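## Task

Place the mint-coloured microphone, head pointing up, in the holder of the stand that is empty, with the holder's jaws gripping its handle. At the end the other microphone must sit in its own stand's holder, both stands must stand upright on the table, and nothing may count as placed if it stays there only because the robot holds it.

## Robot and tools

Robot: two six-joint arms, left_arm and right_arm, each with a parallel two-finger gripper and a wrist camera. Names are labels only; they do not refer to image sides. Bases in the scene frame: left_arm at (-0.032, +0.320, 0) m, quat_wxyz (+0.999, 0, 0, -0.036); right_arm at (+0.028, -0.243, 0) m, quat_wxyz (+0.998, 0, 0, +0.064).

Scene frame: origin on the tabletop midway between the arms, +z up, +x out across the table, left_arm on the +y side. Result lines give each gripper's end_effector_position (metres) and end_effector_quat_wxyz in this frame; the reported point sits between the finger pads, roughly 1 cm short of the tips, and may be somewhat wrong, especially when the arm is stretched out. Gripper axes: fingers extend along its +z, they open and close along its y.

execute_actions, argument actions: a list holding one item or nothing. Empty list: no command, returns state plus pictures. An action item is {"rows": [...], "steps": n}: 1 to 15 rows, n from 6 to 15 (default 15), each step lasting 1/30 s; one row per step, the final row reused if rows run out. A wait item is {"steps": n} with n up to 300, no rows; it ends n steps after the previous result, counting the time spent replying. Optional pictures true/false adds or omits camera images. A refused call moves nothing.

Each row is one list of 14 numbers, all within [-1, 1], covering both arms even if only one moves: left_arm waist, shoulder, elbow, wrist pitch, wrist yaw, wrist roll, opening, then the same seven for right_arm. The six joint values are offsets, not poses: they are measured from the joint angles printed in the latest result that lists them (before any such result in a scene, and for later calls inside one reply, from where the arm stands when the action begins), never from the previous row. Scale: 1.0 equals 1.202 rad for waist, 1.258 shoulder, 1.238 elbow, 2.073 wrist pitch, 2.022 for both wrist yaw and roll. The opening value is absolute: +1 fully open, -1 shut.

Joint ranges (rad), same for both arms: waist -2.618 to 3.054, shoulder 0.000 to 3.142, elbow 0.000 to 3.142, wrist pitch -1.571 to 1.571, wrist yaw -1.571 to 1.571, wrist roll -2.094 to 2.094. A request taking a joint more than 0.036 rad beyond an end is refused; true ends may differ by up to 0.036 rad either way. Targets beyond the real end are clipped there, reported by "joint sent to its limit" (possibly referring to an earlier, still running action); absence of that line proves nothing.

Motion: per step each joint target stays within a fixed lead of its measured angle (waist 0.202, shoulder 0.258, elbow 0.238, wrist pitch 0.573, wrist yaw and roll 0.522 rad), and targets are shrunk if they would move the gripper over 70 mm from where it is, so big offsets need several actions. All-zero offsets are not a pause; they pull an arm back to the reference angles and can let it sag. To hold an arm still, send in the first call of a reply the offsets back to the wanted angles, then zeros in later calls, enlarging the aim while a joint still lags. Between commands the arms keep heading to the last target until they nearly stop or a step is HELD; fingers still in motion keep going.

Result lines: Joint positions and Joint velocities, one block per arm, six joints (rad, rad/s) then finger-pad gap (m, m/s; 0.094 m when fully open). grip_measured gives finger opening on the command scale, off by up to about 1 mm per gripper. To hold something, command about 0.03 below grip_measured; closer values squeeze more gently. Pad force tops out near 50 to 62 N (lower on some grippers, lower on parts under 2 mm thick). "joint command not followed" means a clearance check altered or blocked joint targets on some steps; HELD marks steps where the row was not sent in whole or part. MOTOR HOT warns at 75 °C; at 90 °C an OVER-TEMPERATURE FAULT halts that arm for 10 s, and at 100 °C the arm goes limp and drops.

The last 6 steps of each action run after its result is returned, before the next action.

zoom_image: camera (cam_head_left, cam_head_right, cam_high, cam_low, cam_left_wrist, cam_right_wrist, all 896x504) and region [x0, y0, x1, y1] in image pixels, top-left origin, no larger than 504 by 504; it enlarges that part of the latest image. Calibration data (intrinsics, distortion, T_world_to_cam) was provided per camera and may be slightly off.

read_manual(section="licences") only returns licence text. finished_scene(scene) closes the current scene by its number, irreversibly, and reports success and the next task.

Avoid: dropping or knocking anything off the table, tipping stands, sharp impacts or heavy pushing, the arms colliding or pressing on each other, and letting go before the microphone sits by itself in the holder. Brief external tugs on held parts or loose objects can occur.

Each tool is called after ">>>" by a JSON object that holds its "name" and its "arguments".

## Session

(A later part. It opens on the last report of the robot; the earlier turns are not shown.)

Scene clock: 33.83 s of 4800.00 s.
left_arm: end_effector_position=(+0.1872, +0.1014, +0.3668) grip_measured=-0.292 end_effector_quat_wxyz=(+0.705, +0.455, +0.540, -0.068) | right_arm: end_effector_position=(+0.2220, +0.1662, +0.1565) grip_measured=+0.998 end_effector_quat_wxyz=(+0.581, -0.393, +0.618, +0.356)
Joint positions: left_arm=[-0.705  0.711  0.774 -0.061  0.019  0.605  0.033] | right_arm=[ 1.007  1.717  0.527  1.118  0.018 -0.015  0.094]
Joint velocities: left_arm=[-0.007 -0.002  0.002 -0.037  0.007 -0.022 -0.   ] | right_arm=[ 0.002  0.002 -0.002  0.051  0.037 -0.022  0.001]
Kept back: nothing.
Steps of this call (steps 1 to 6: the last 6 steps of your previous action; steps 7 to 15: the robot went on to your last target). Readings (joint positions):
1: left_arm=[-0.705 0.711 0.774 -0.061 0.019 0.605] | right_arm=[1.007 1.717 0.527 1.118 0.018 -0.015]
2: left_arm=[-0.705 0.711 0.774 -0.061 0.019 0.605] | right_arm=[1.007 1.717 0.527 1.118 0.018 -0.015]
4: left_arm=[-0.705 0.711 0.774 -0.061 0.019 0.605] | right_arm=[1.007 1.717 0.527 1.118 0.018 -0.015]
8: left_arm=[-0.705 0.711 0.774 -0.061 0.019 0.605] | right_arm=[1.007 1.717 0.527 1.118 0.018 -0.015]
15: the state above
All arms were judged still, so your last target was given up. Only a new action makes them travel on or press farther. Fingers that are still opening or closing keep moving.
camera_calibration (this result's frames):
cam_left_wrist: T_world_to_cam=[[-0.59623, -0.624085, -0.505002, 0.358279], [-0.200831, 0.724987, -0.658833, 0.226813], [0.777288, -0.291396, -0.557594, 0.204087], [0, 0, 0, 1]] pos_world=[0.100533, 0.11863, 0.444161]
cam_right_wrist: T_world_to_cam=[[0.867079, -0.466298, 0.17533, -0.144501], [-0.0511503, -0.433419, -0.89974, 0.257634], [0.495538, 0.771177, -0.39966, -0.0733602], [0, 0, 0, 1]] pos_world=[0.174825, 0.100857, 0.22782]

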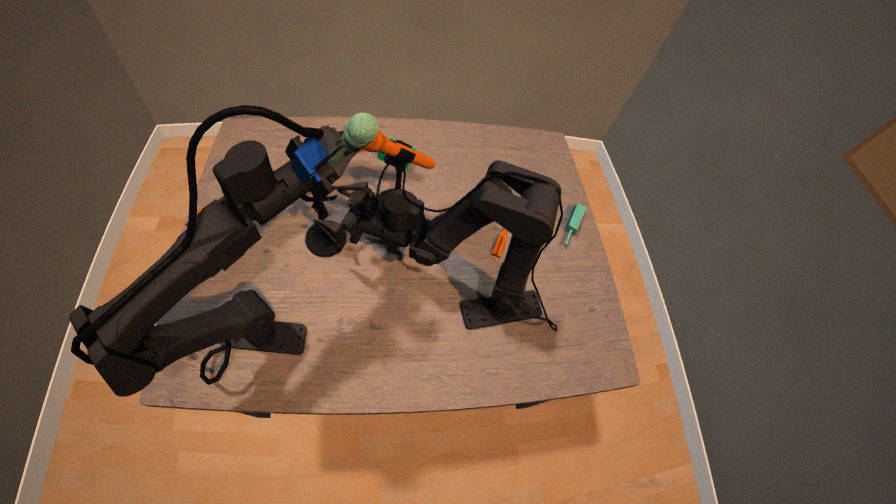

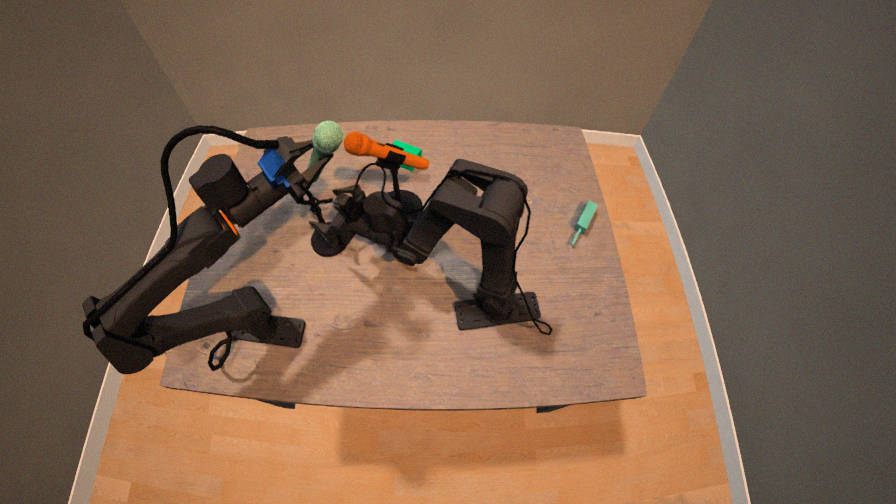

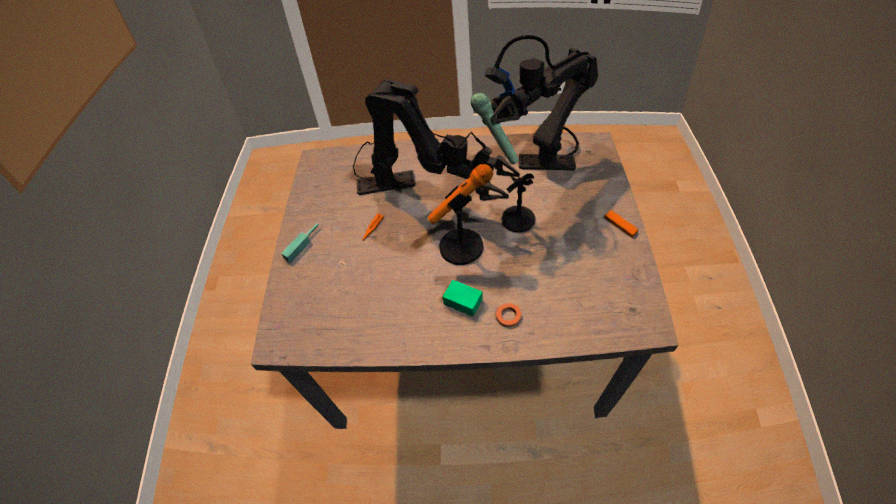

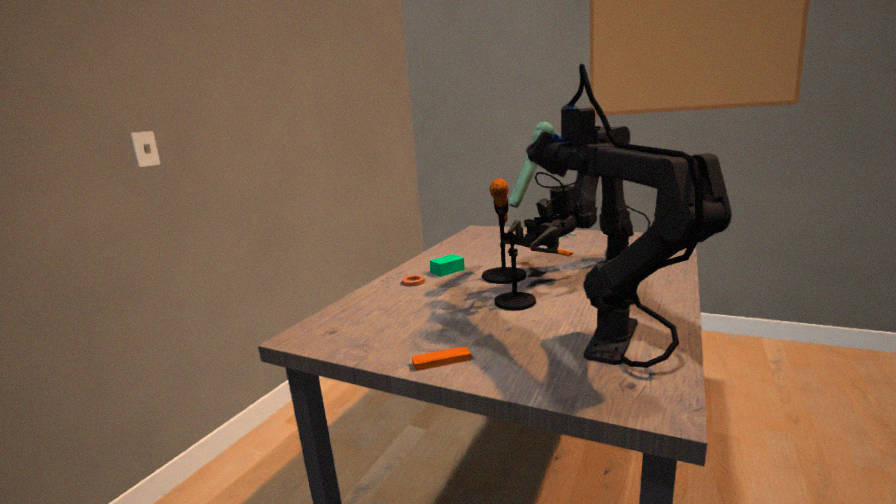

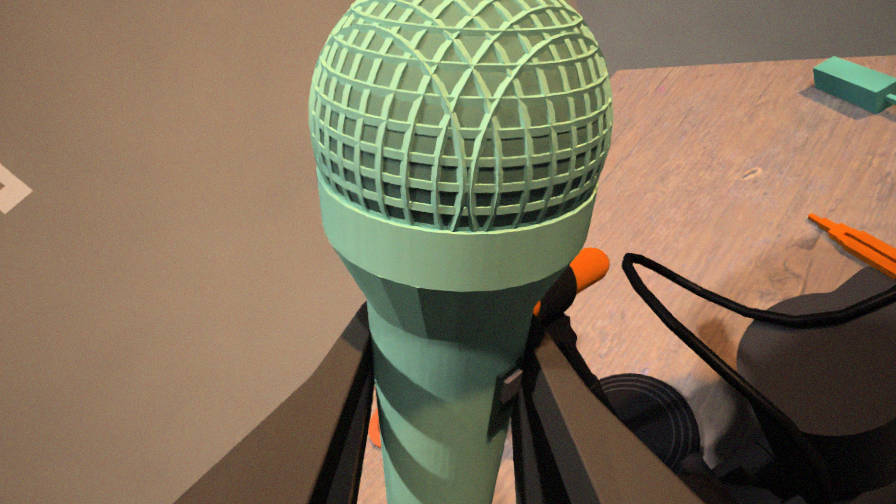

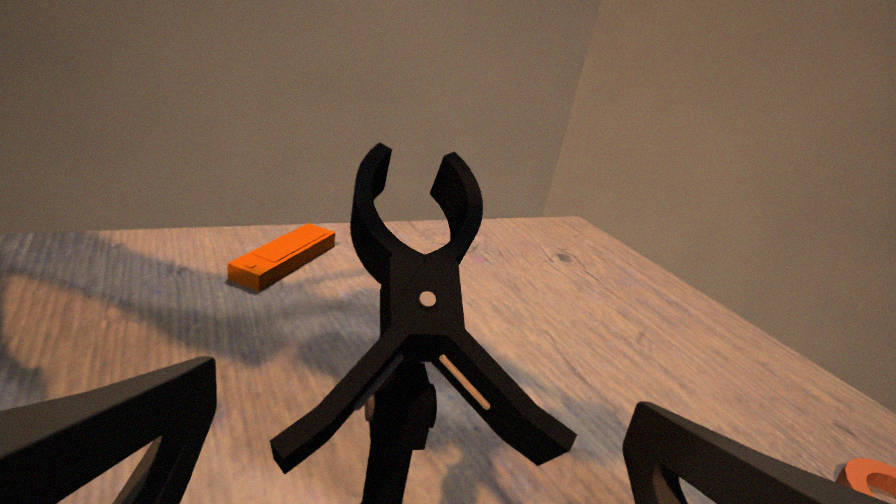

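>>> {"name": "execute_actions", "arguments": {"actions": [{"rows":[[0.152,-0.178,-0.131,0,0.088,0,-0.34,0,0.028,0.032,0,0,0,1]]}]}}

>>> {"name": "execute_actions", "arguments": {"actions": [{"rows":[[0,0,0,0.02,0,0,-0.34,0,0,0,0,0,0,-0.35]]}]}}

>>> {"name": "execute_actions", "arguments": {"actions": [{"steps":15}], "pictures": true}}

Scene clock: 34.97 s of 4800.00 s.
left_arm: end_effector_position=(+0.1781, +0.1430, +0.3273) grip_measured=-0.292 end_effector_quat_wxyz=(+0.702, +0.448, +0.551, -0.056) | right_arm: end_effector_position=(+0.2235, +0.1695, +0.1551) grip_measured=+0.998 end_effector_quat_wxyz=(+0.580, -0.393, +0.619, +0.355)
Joint positions: left_arm=[-0.529  0.504  0.601 -0.106  0.16   0.605  0.033] | right_arm=[ 1.007  1.733  0.54   1.118  0.018 -0.015  0.094]
Joint velocities: left_arm=[-0.002  0.002  0.002  0.066  0.198 -0.037  0.001] | right_arm=[-0.007 -0.012  0.002  0.051  0.051 -0.051 -0.   ]
Steps of this call (steps 1 to 25: nothing new was sent; steps 26 to 34: the first 9 steps of this action). Readings (joint positions):
26: left_arm=[-0.674 0.687 0.746 -0.044 0.060 0.605] | right_arm=[1.007 1.719 0.528 1.118 0.018 -0.015]
27: left_arm=[-0.621 0.631 0.696 -0.042 0.094 0.605] | right_arm=[1.007 1.723 0.533 1.118 0.018 -0.015]
29: left_arm=[-0.545 0.531 0.621 -0.079 0.113 0.605] | right_arm=[1.007 1.731 0.539 1.118 0.018 -0.015]
33: left_arm=[-0.529 0.504 0.601 -0.105 0.153 0.605] | right_arm=[1.007 1.733 0.540 1.118 0.018 -0.015]
34: the state above

Scene clock: 35.47 s of 4800.00 s.
left_arm: end_effector_position=(+0.1754, +0.1402, +0.3274) grip_measured=-0.292 end_effector_quat_wxyz=(+0.701, +0.454, +0.546, -0.063) | right_arm: end_effector_position=(+0.2242, +0.1690, +0.1544) grip_measured=-0.344 end_effector_quat_wxyz=(+0.580, -0.392, +0.620, +0.353)
Joint positions: left_arm=[-0.529  0.504  0.601 -0.105  0.182  0.605  0.033] | right_arm=[ 1.007  1.733  0.54   1.115  0.023 -0.015  0.031]
Joint velocities: left_arm=[ 0.007  0.007  0.002  0.022 -0.037  0.007  0.   ] | right_arm=[ 0.002  0.002 -0.002 -0.066  0.037 -0.081 -0.001]
Steps of this call (steps 1 to 6: the last 6 steps of your previous action; steps 7 to 15: the first 9 steps of this action, its rows measured from where the robot was after step 6). Readings (joint positions):
6: left_arm=[-0.529 0.504 0.601 -0.105 0.182 0.605] | right_arm=[1.007 1.733 0.540 1.118 0.018 -0.015]
7: left_arm=[-0.529 0.504 0.601 -0.105 0.182 0.605] | right_arm=[1.007 1.733 0.540 1.118 0.018 -0.015]
8: left_arm=[-0.529 0.504 0.601 -0.105 0.182 0.605] | right_arm=[1.007 1.733 0.540 1.118 0.018 -0.015]
10: left_arm=[-0.529 0.504 0.601 -0.105 0.182 0.605] | right_arm=[1.007 1.733 0.540 1.118 0.019 -0.015]
14: left_arm=[-0.529 0.504 0.601 -0.105 0.182 0.605] | right_arm=[1.007 1.733 0.540 1.115 0.023 -0.015]
15: the state above

Scene clock: 35.97 s of 4800.00 s.
left_arm: end_effector_position=(+0.1754, +0.1402, +0.3274) grip_measured=-0.292 end_effector_quat_wxyz=(+0.701, +0.454, +0.546, -0.063) | right_arm: end_effector_position=(+0.2246, +0.1689, +0.1543) grip_measured=-0.345 end_effector_quat_wxyz=(+0.581, -0.392, +0.621, +0.352)
Joint positions: left_arm=[-0.529  0.504  0.601 -0.105  0.182  0.605  0.033] | right_arm=[ 1.007  1.733  0.54   1.115  0.026 -0.015  0.031]
Joint velocities: left_arm=[ 0.002  0.007 -0.007  0.051  0.022 -0.081 -0.001] | right_arm=[-0.002  0.007  0.002  0.022 -0.022 -0.007 -0.001]
Kept back: nothing.
Steps of this call (steps 1 to 6: the last 6 steps of your previous action; steps 7 to 15: the robot went on to your last target). Readings (joint positions):
1: left_arm=[-0.529 0.504 0.601 -0.105 0.182 0.605] | right_arm=[1.007 1.733 0.540 1.115 0.025 -0.015]
2: left_arm=[-0.529 0.504 0.601 -0.105 0.182 0.605] | right_arm=[1.007 1.733 0.540 1.115 0.026 -0.015]
4: left_arm=[-0.529 0.504 0.601 -0.105 0.182 0.605] | right_arm=[1.007 1.733 0.540 1.115 0.026 -0.015]
8: left_arm=[-0.529 0.504 0.601 -0.105 0.182 0.605] | right_arm=[1.007 1.733 0.540 1.115 0.026 -0.015]
15: the state above
All arms were judged still, so your last target was given up. Only a new action makes them travel on or press farther. Fingers that are still opening or closing keep moving.
camera_calibration (this result's frames):
cam_left_wrist: T_world_to_cam=[[-0.592175, -0.628801, -0.503923, 0.355173], [-0.216118, 0.726385, -0.652425, 0.170761], [0.776287, -0.277443, -0.566042, 0.203536], [0, 0, 0, 1]] pos_world=[0.0892266, 0.155765, 0.405599]
cam_right_wrist: T_world_to_cam=[[0.863925, -0.471668, 0.176531, -0.143761], [-0.0554198, -0.437432, -0.897542, 0.258224], [0.500562, 0.765626, -0.404048, -0.0770791], [0, 0, 0, 1]] pos_world=[0.177092, 0.104162, 0.226002]

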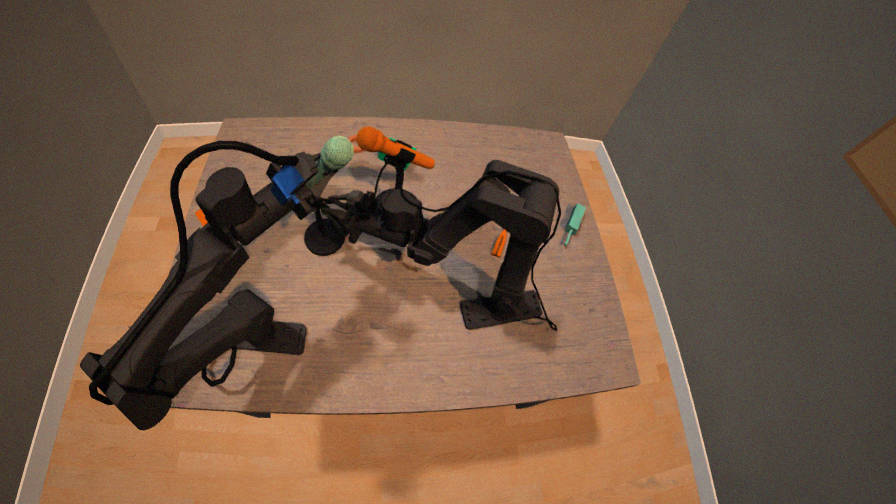

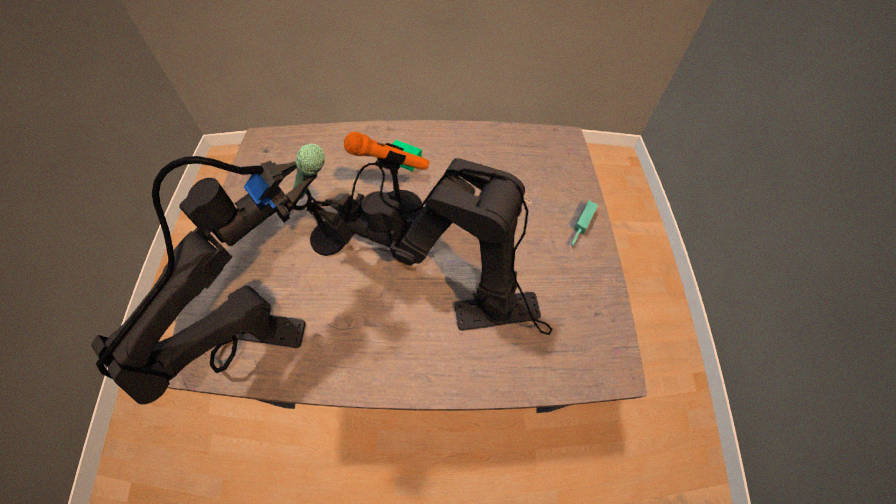

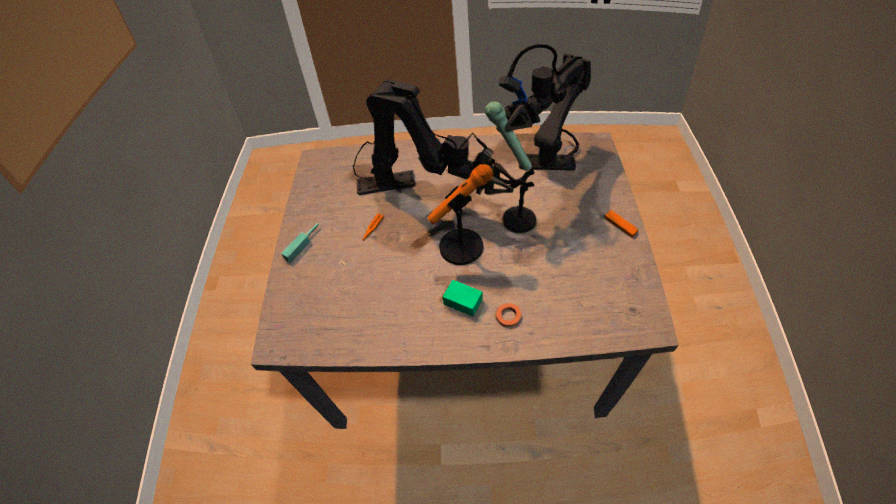

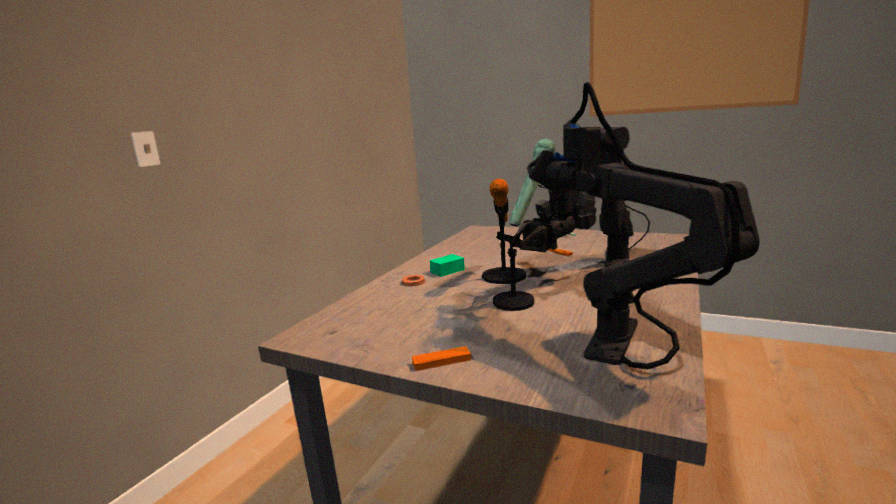

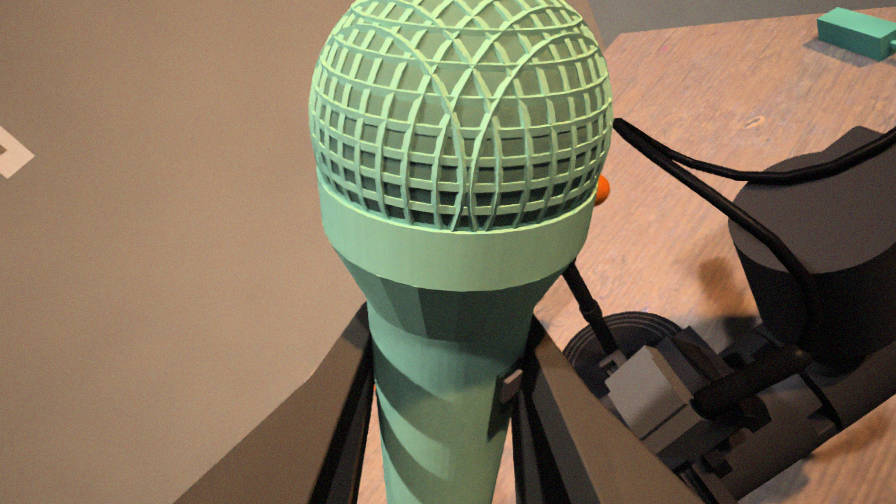

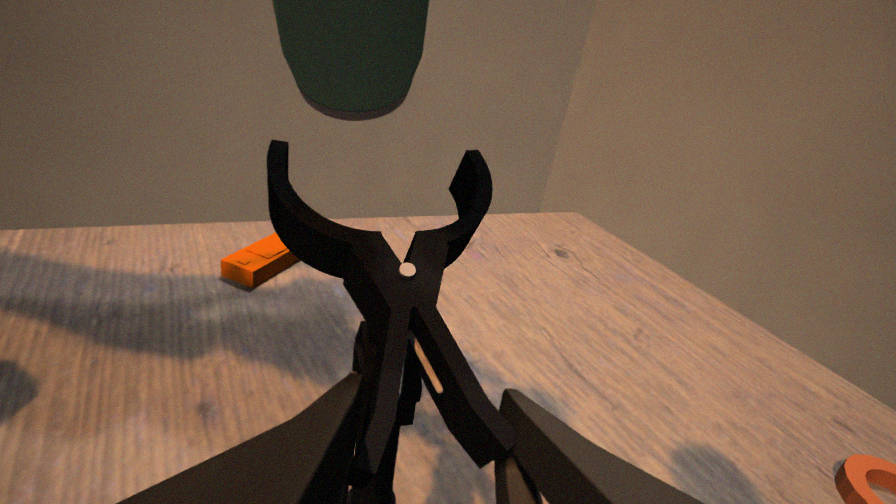

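>>> {"name": "execute_actions", "arguments": {"actions": [{"rows":[[0.245,-0.059,-0.168,0.1,0.154,0,-0.34,0,0,0,0,0,0,-0.35]]}]}}

>>> {"name": "execute_actions", "arguments": {"actions": [{"steps":25}], "pictures": true}}

Scene clock: 36.53 s of 4800.00 s.
left_arm: end_effector_position=(+0.1962, +0.1698, +0.2558) grip_measured=-0.292 end_effector_quat_wxyz=(+0.682, +0.447, +0.577, -0.056) | right_arm: end_effector_position=(+0.2250, +0.1686, +0.1541) grip_measured=-0.345 end_effector_quat_wxyz=(+0.581, -0.391, +0.621, +0.351)
Joint positions: left_arm=[-0.24   0.448  0.364  0.014  0.429  0.606  0.033] | right_arm=[ 1.007  1.733  0.54   1.114  0.028 -0.015  0.031]
Joint velocities: left_arm=[ 0.007  0.012 -0.002  0.271  0.286  0.037 -0.   ] | right_arm=[ 0.017 -0.007  0.012 -0.007 -0.007  0.037 -0.001]
Steps of this call (steps 1 to 8: nothing new was sent; steps 9 to 17: the first 9 steps of this action). Readings (joint positions):
9: left_arm=[-0.493 0.495 0.566 -0.056 0.238 0.605] | right_arm=[1.007 1.733 0.540 1.115 0.027 -0.015]
10: left_arm=[-0.425 0.471 0.512 -0.003 0.301 0.605] | right_arm=[1.007 1.733 0.540 1.115 0.028 -0.015]
12: left_arm=[-0.297 0.448 0.422 0.018 0.365 0.605] | right_arm=[1.007 1.733 0.540 1.115 0.029 -0.015]
16: left_arm=[-0.240 0.448 0.364 0.007 0.417 0.606] | right_arm=[1.007 1.733 0.540 1.114 0.028 -0.015]
17: the state above

Scene clock: 37.37 s of 4800.00 s.
left_arm: end_effector_position=(+0.1905, +0.1632, +0.2649) grip_measured=-0.292 end_effector_quat_wxyz=(+0.694, +0.457, +0.553, -0.070) | right_arm: end_effector_position=(+0.2252, +0.1685, +0.1541) grip_measured=-0.345 end_effector_quat_wxyz=(+0.581, -0.390, +0.622, +0.352)
Joint positions: left_arm=[-0.24   0.448  0.364  0.052  0.479  0.606  0.033] | right_arm=[ 1.007  1.733  0.54   1.114  0.029 -0.013  0.031]
Joint velocities: left_arm=[-0.007 -0.002 -0.002  0.037 -0.051 -0.022 -0.001] | right_arm=[-0.007 -0.007 -0.002 -0.066 -0.022  0.051 -0.   ]
Kept back: nothing.
Steps of this call (steps 1 to 6: the last 6 steps of your previous action; steps 7 to 25: the robot went on to your last target). Readings (joint positions):
1: left_arm=[-0.240 0.448 0.364 0.023 0.439 0.606] | right_arm=[1.007 1.733 0.540 1.114 0.029 -0.015]
2: left_arm=[-0.240 0.448 0.364 0.031 0.448 0.606] | right_arm=[1.007 1.733 0.540 1.114 0.029 -0.014]
4: left_arm=[-0.240 0.448 0.364 0.039 0.461 0.606] | right_arm=[1.007 1.733 0.540 1.114 0.029 -0.014]
8: left_arm=[-0.240 0.448 0.364 0.048 0.473 0.606] | right_arm=[1.007 1.733 0.540 1.114 0.029 -0.014]
25: the state above
camera_calibration (this result's frames):
cam_left_wrist: T_world_to_cam=[[-0.608509, -0.621344, -0.493608, 0.346225], [-0.225032, 0.731606, -0.643516, 0.115056], [0.760971, -0.280508, -0.585011, 0.171246], [0, 0, 0, 1]] pos_world=[0.106259, 0.178985, 0.345121]
cam_right_wrist: T_world_to_cam=[[0.862362, -0.475085, 0.175001, -0.143234], [-0.0587217, -0.437176, -0.897457, 0.258637], [0.502874, 0.763657, -0.404902, -0.0772701], [0, 0, 0, 1]] pos_world=[0.177564, 0.104029, 0.225895]

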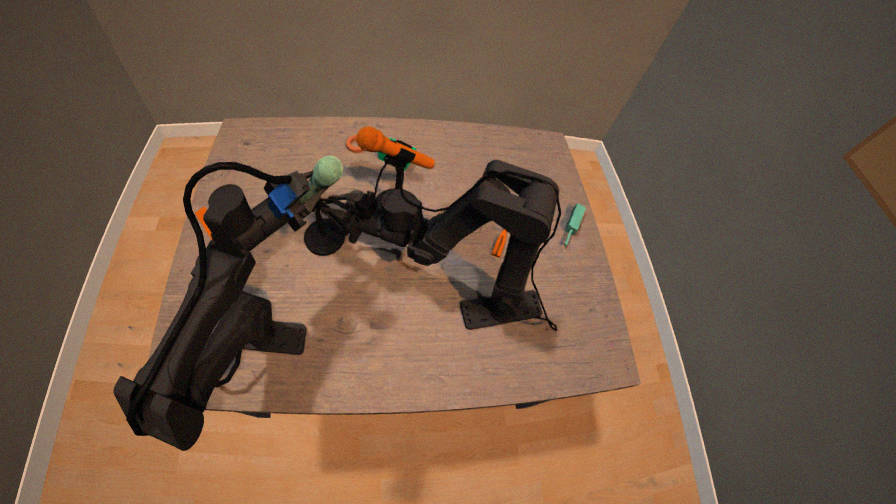

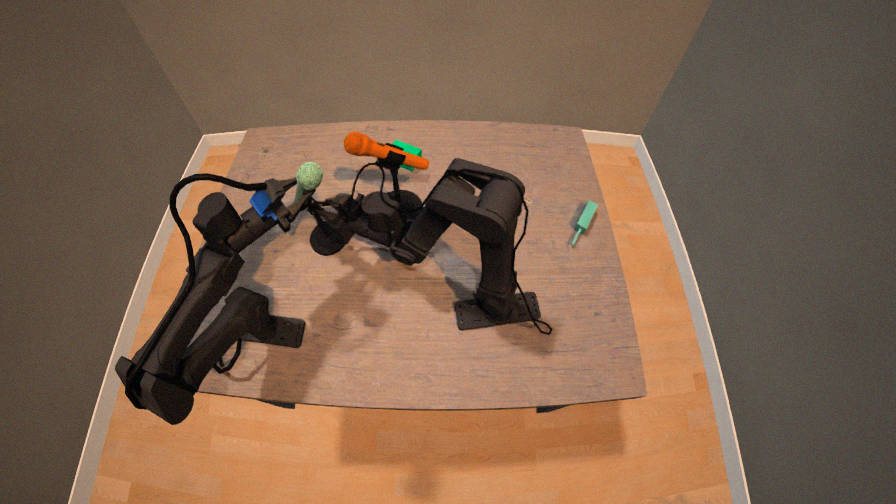

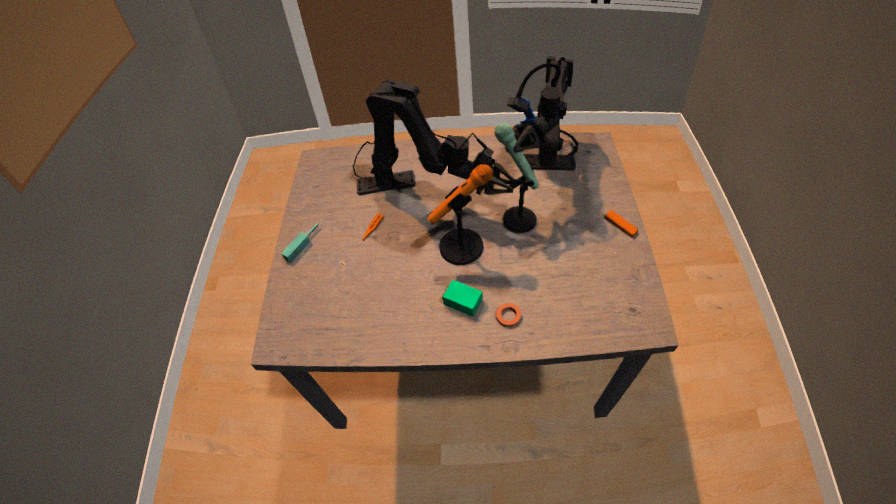

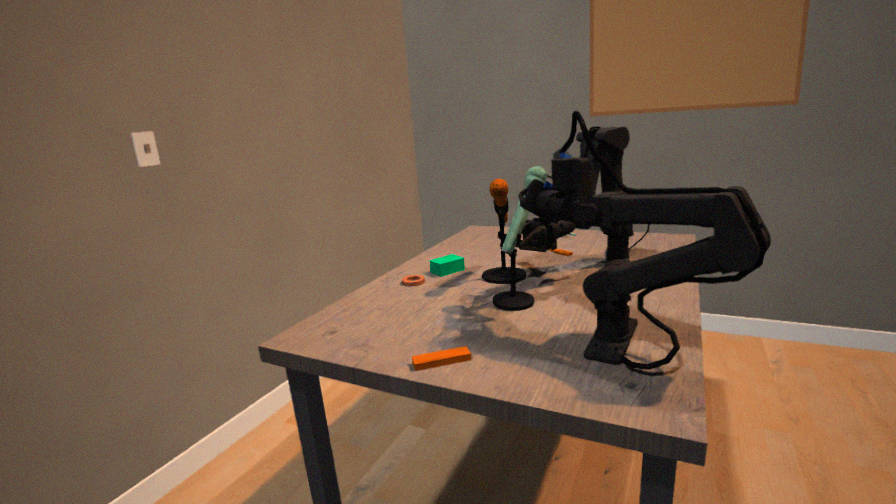

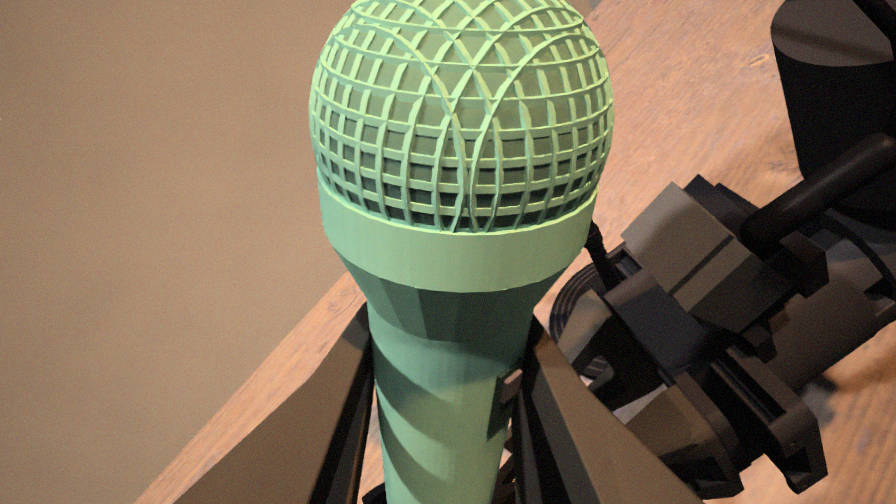

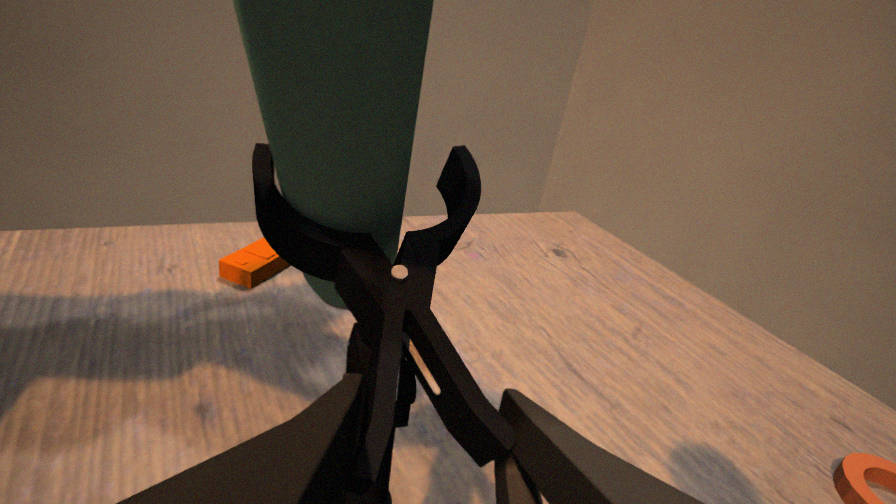

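>>> {"name": "execute_actions", "arguments": {"actions": [{"rows":[[0.164,0.07,-0.122,0.152,0.102,0,-0.34,0,0,0,0,0,0,-0.35]]}]}}

>>> {"name": "execute_actions", "arguments": {"actions": [{"steps":25}], "pictures": true}}

Scene clock: 37.93 s of 4800.00 s.
left_arm: end_effector_position=(+0.2138, +0.1881, +0.2134) grip_measured=-0.292 end_effector_quat_wxyz=(+0.685, +0.441, +0.577, -0.059) | right_arm: end_effector_position=(+0.2270, +0.1676, +0.1540) grip_measured=-0.345 end_effector_quat_wxyz=(+0.582, -0.386, +0.625, +0.349)
Joint positions: left_arm=[-0.042  0.539  0.194  0.278  0.623  0.607  0.033] | right_arm=[ 1.006  1.733  0.54   1.113  0.039 -0.01   0.031]
Joint velocities: left_arm=[-0.007  0.007 -0.002  0.359  0.256 -0.051 -0.001] | right_arm=[ 0.002  0.007 -0.012 -0.007 -0.066 -0.051 -0.002]
Steps of this call (steps 1 to 8: the robot went on to your last target; steps 9 to 17: the first 9 steps of this action). Readings (joint positions):
9: left_arm=[-0.206 0.457 0.338 0.110 0.524 0.606] | right_arm=[1.007 1.733 0.540 1.114 0.030 -0.013]
10: left_arm=[-0.148 0.472 0.302 0.180 0.567 0.606] | right_arm=[1.007 1.733 0.540 1.114 0.030 -0.013]
12: left_arm=[-0.067 0.511 0.239 0.236 0.593 0.606] | right_arm=[1.007 1.733 0.540 1.114 0.031 -0.012]
16: left_arm=[-0.042 0.539 0.194 0.265 0.613 0.607] | right_arm=[1.006 1.733 0.540 1.113 0.039 -0.010]
17: the state above

Scene clock: 38.77 s of 4800.00 s.
left_arm: end_effector_position=(+0.2091, +0.1827, +0.2230) grip_measured=-0.292 end_effector_quat_wxyz=(+0.698, +0.452, +0.552, -0.065) | right_arm: end_effector_position=(+0.2270, +0.1676, +0.1540) grip_measured=-0.345 end_effector_quat_wxyz=(+0.582, -0.386, +0.625, +0.350)
Joint positions: left_arm=[-0.042  0.539  0.194  0.322  0.664  0.607  0.033] | right_arm=[ 1.006  1.733  0.54   1.113  0.039 -0.008  0.031]
Joint velocities: left_arm=[ 0.002 -0.007 -0.007  0.066  0.051 -0.037  0.   ] | right_arm=[-0.002 -0.002  0.007 -0.007 -0.037 -0.037  0.   ]
Kept back: nothing.
Steps of this call (steps 1 to 6: the last 6 steps of your previous action; steps 7 to 25: the robot went on to your last target). Readings (joint positions):
1: left_arm=[-0.042 0.539 0.194 0.288 0.634 0.607] | right_arm=[1.006 1.733 0.540 1.113 0.039 -0.009]
2: left_arm=[-0.042 0.539 0.194 0.296 0.641 0.607] | right_arm=[1.006 1.733 0.540 1.113 0.039 -0.009]
4: left_arm=[-0.042 0.539 0.194 0.307 0.650 0.607] | right_arm=[1.006 1.733 0.540 1.113 0.039 -0.009]
8: left_arm=[-0.042 0.539 0.194 0.316 0.660 0.607] | right_arm=[1.006 1.733 0.540 1.113 0.039 -0.009]
25: the state above
camera_calibration (this result's frames):
cam_left_wrist: T_world_to_cam=[[-0.596729, -0.631178, -0.49551, 0.348781], [-0.227965, 0.725401, -0.64948, 0.0810555], [0.769381, -0.274605, -0.576754, 0.133344], [0, 0, 0, 1]] pos_world=[0.124013, 0.197962, 0.302375]
cam_right_wrist: T_world_to_cam=[[0.857948, -0.484468, 0.170927, -0.142016], [-0.0670059, -0.435396, -0.897742, 0.259796], [0.509348, 0.758763, -0.406009, -0.078025], [0, 0, 0, 1]] pos_world=[0.178992, 0.103514, 0.225825]

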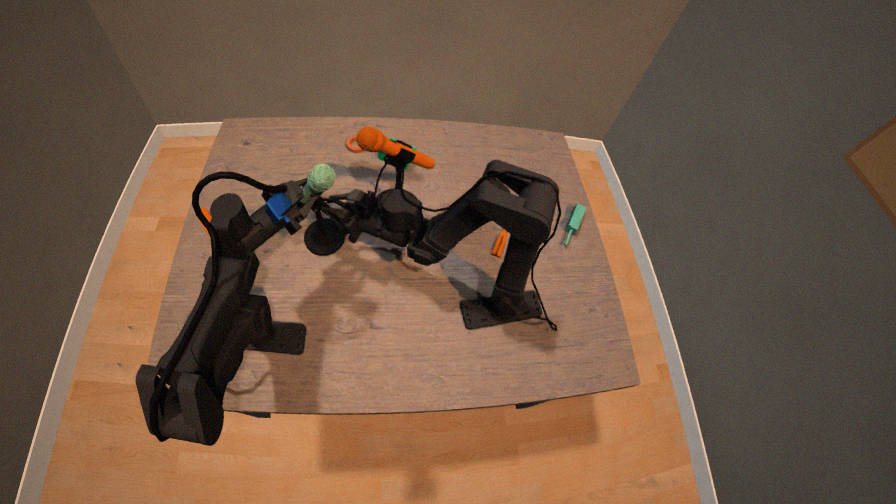

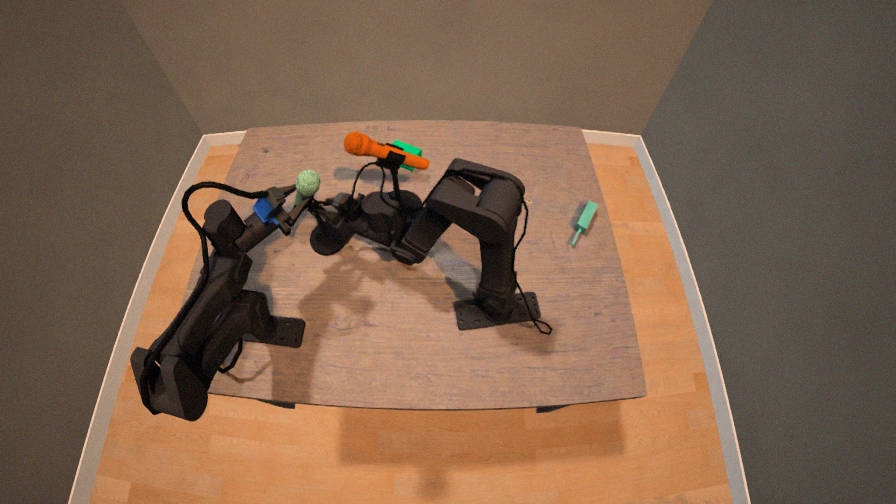

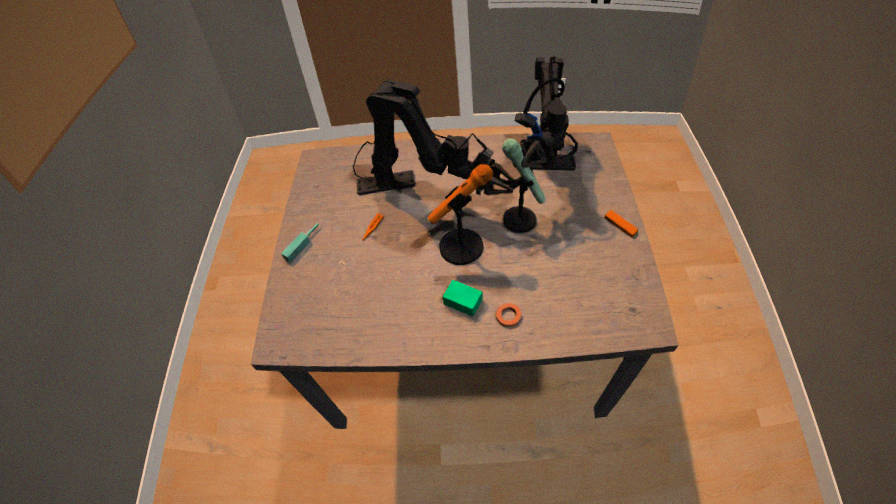

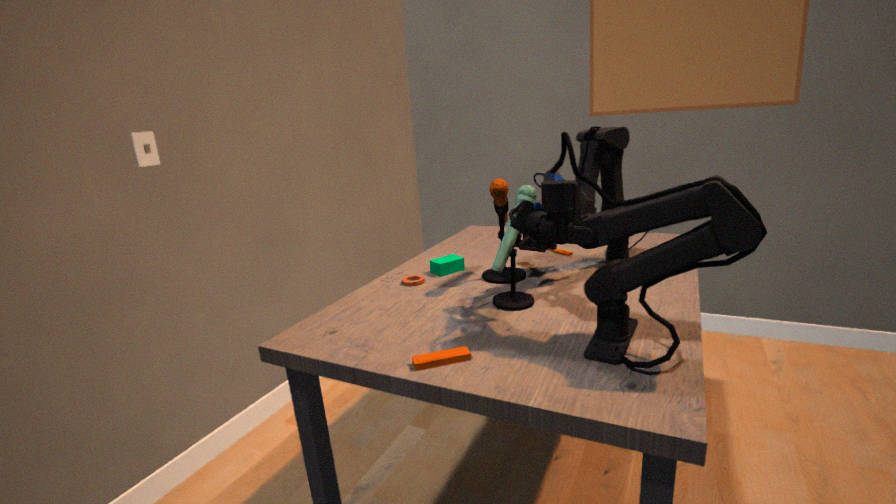

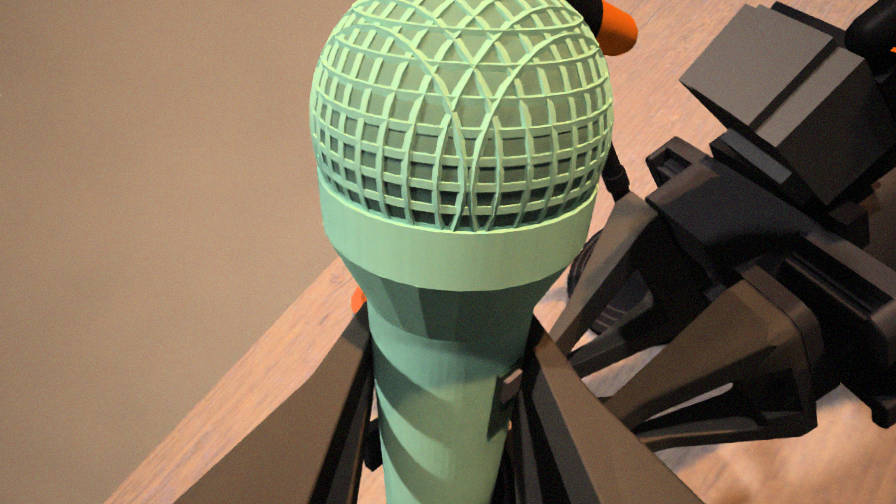

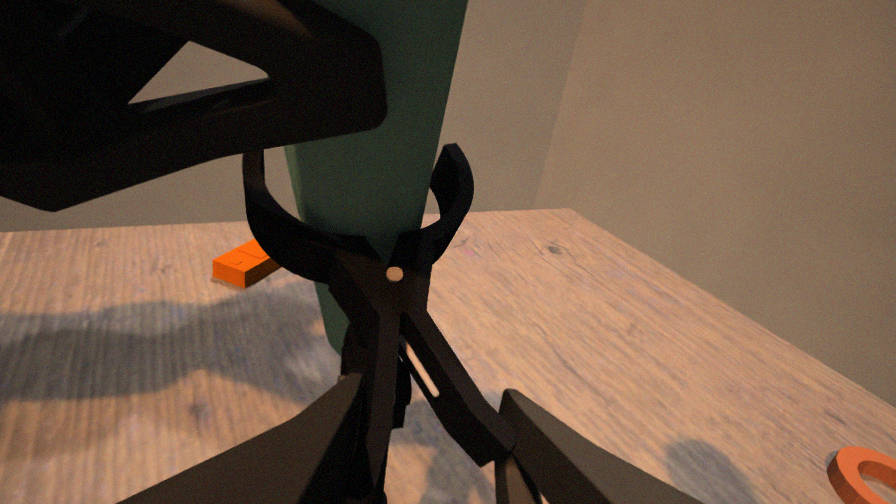

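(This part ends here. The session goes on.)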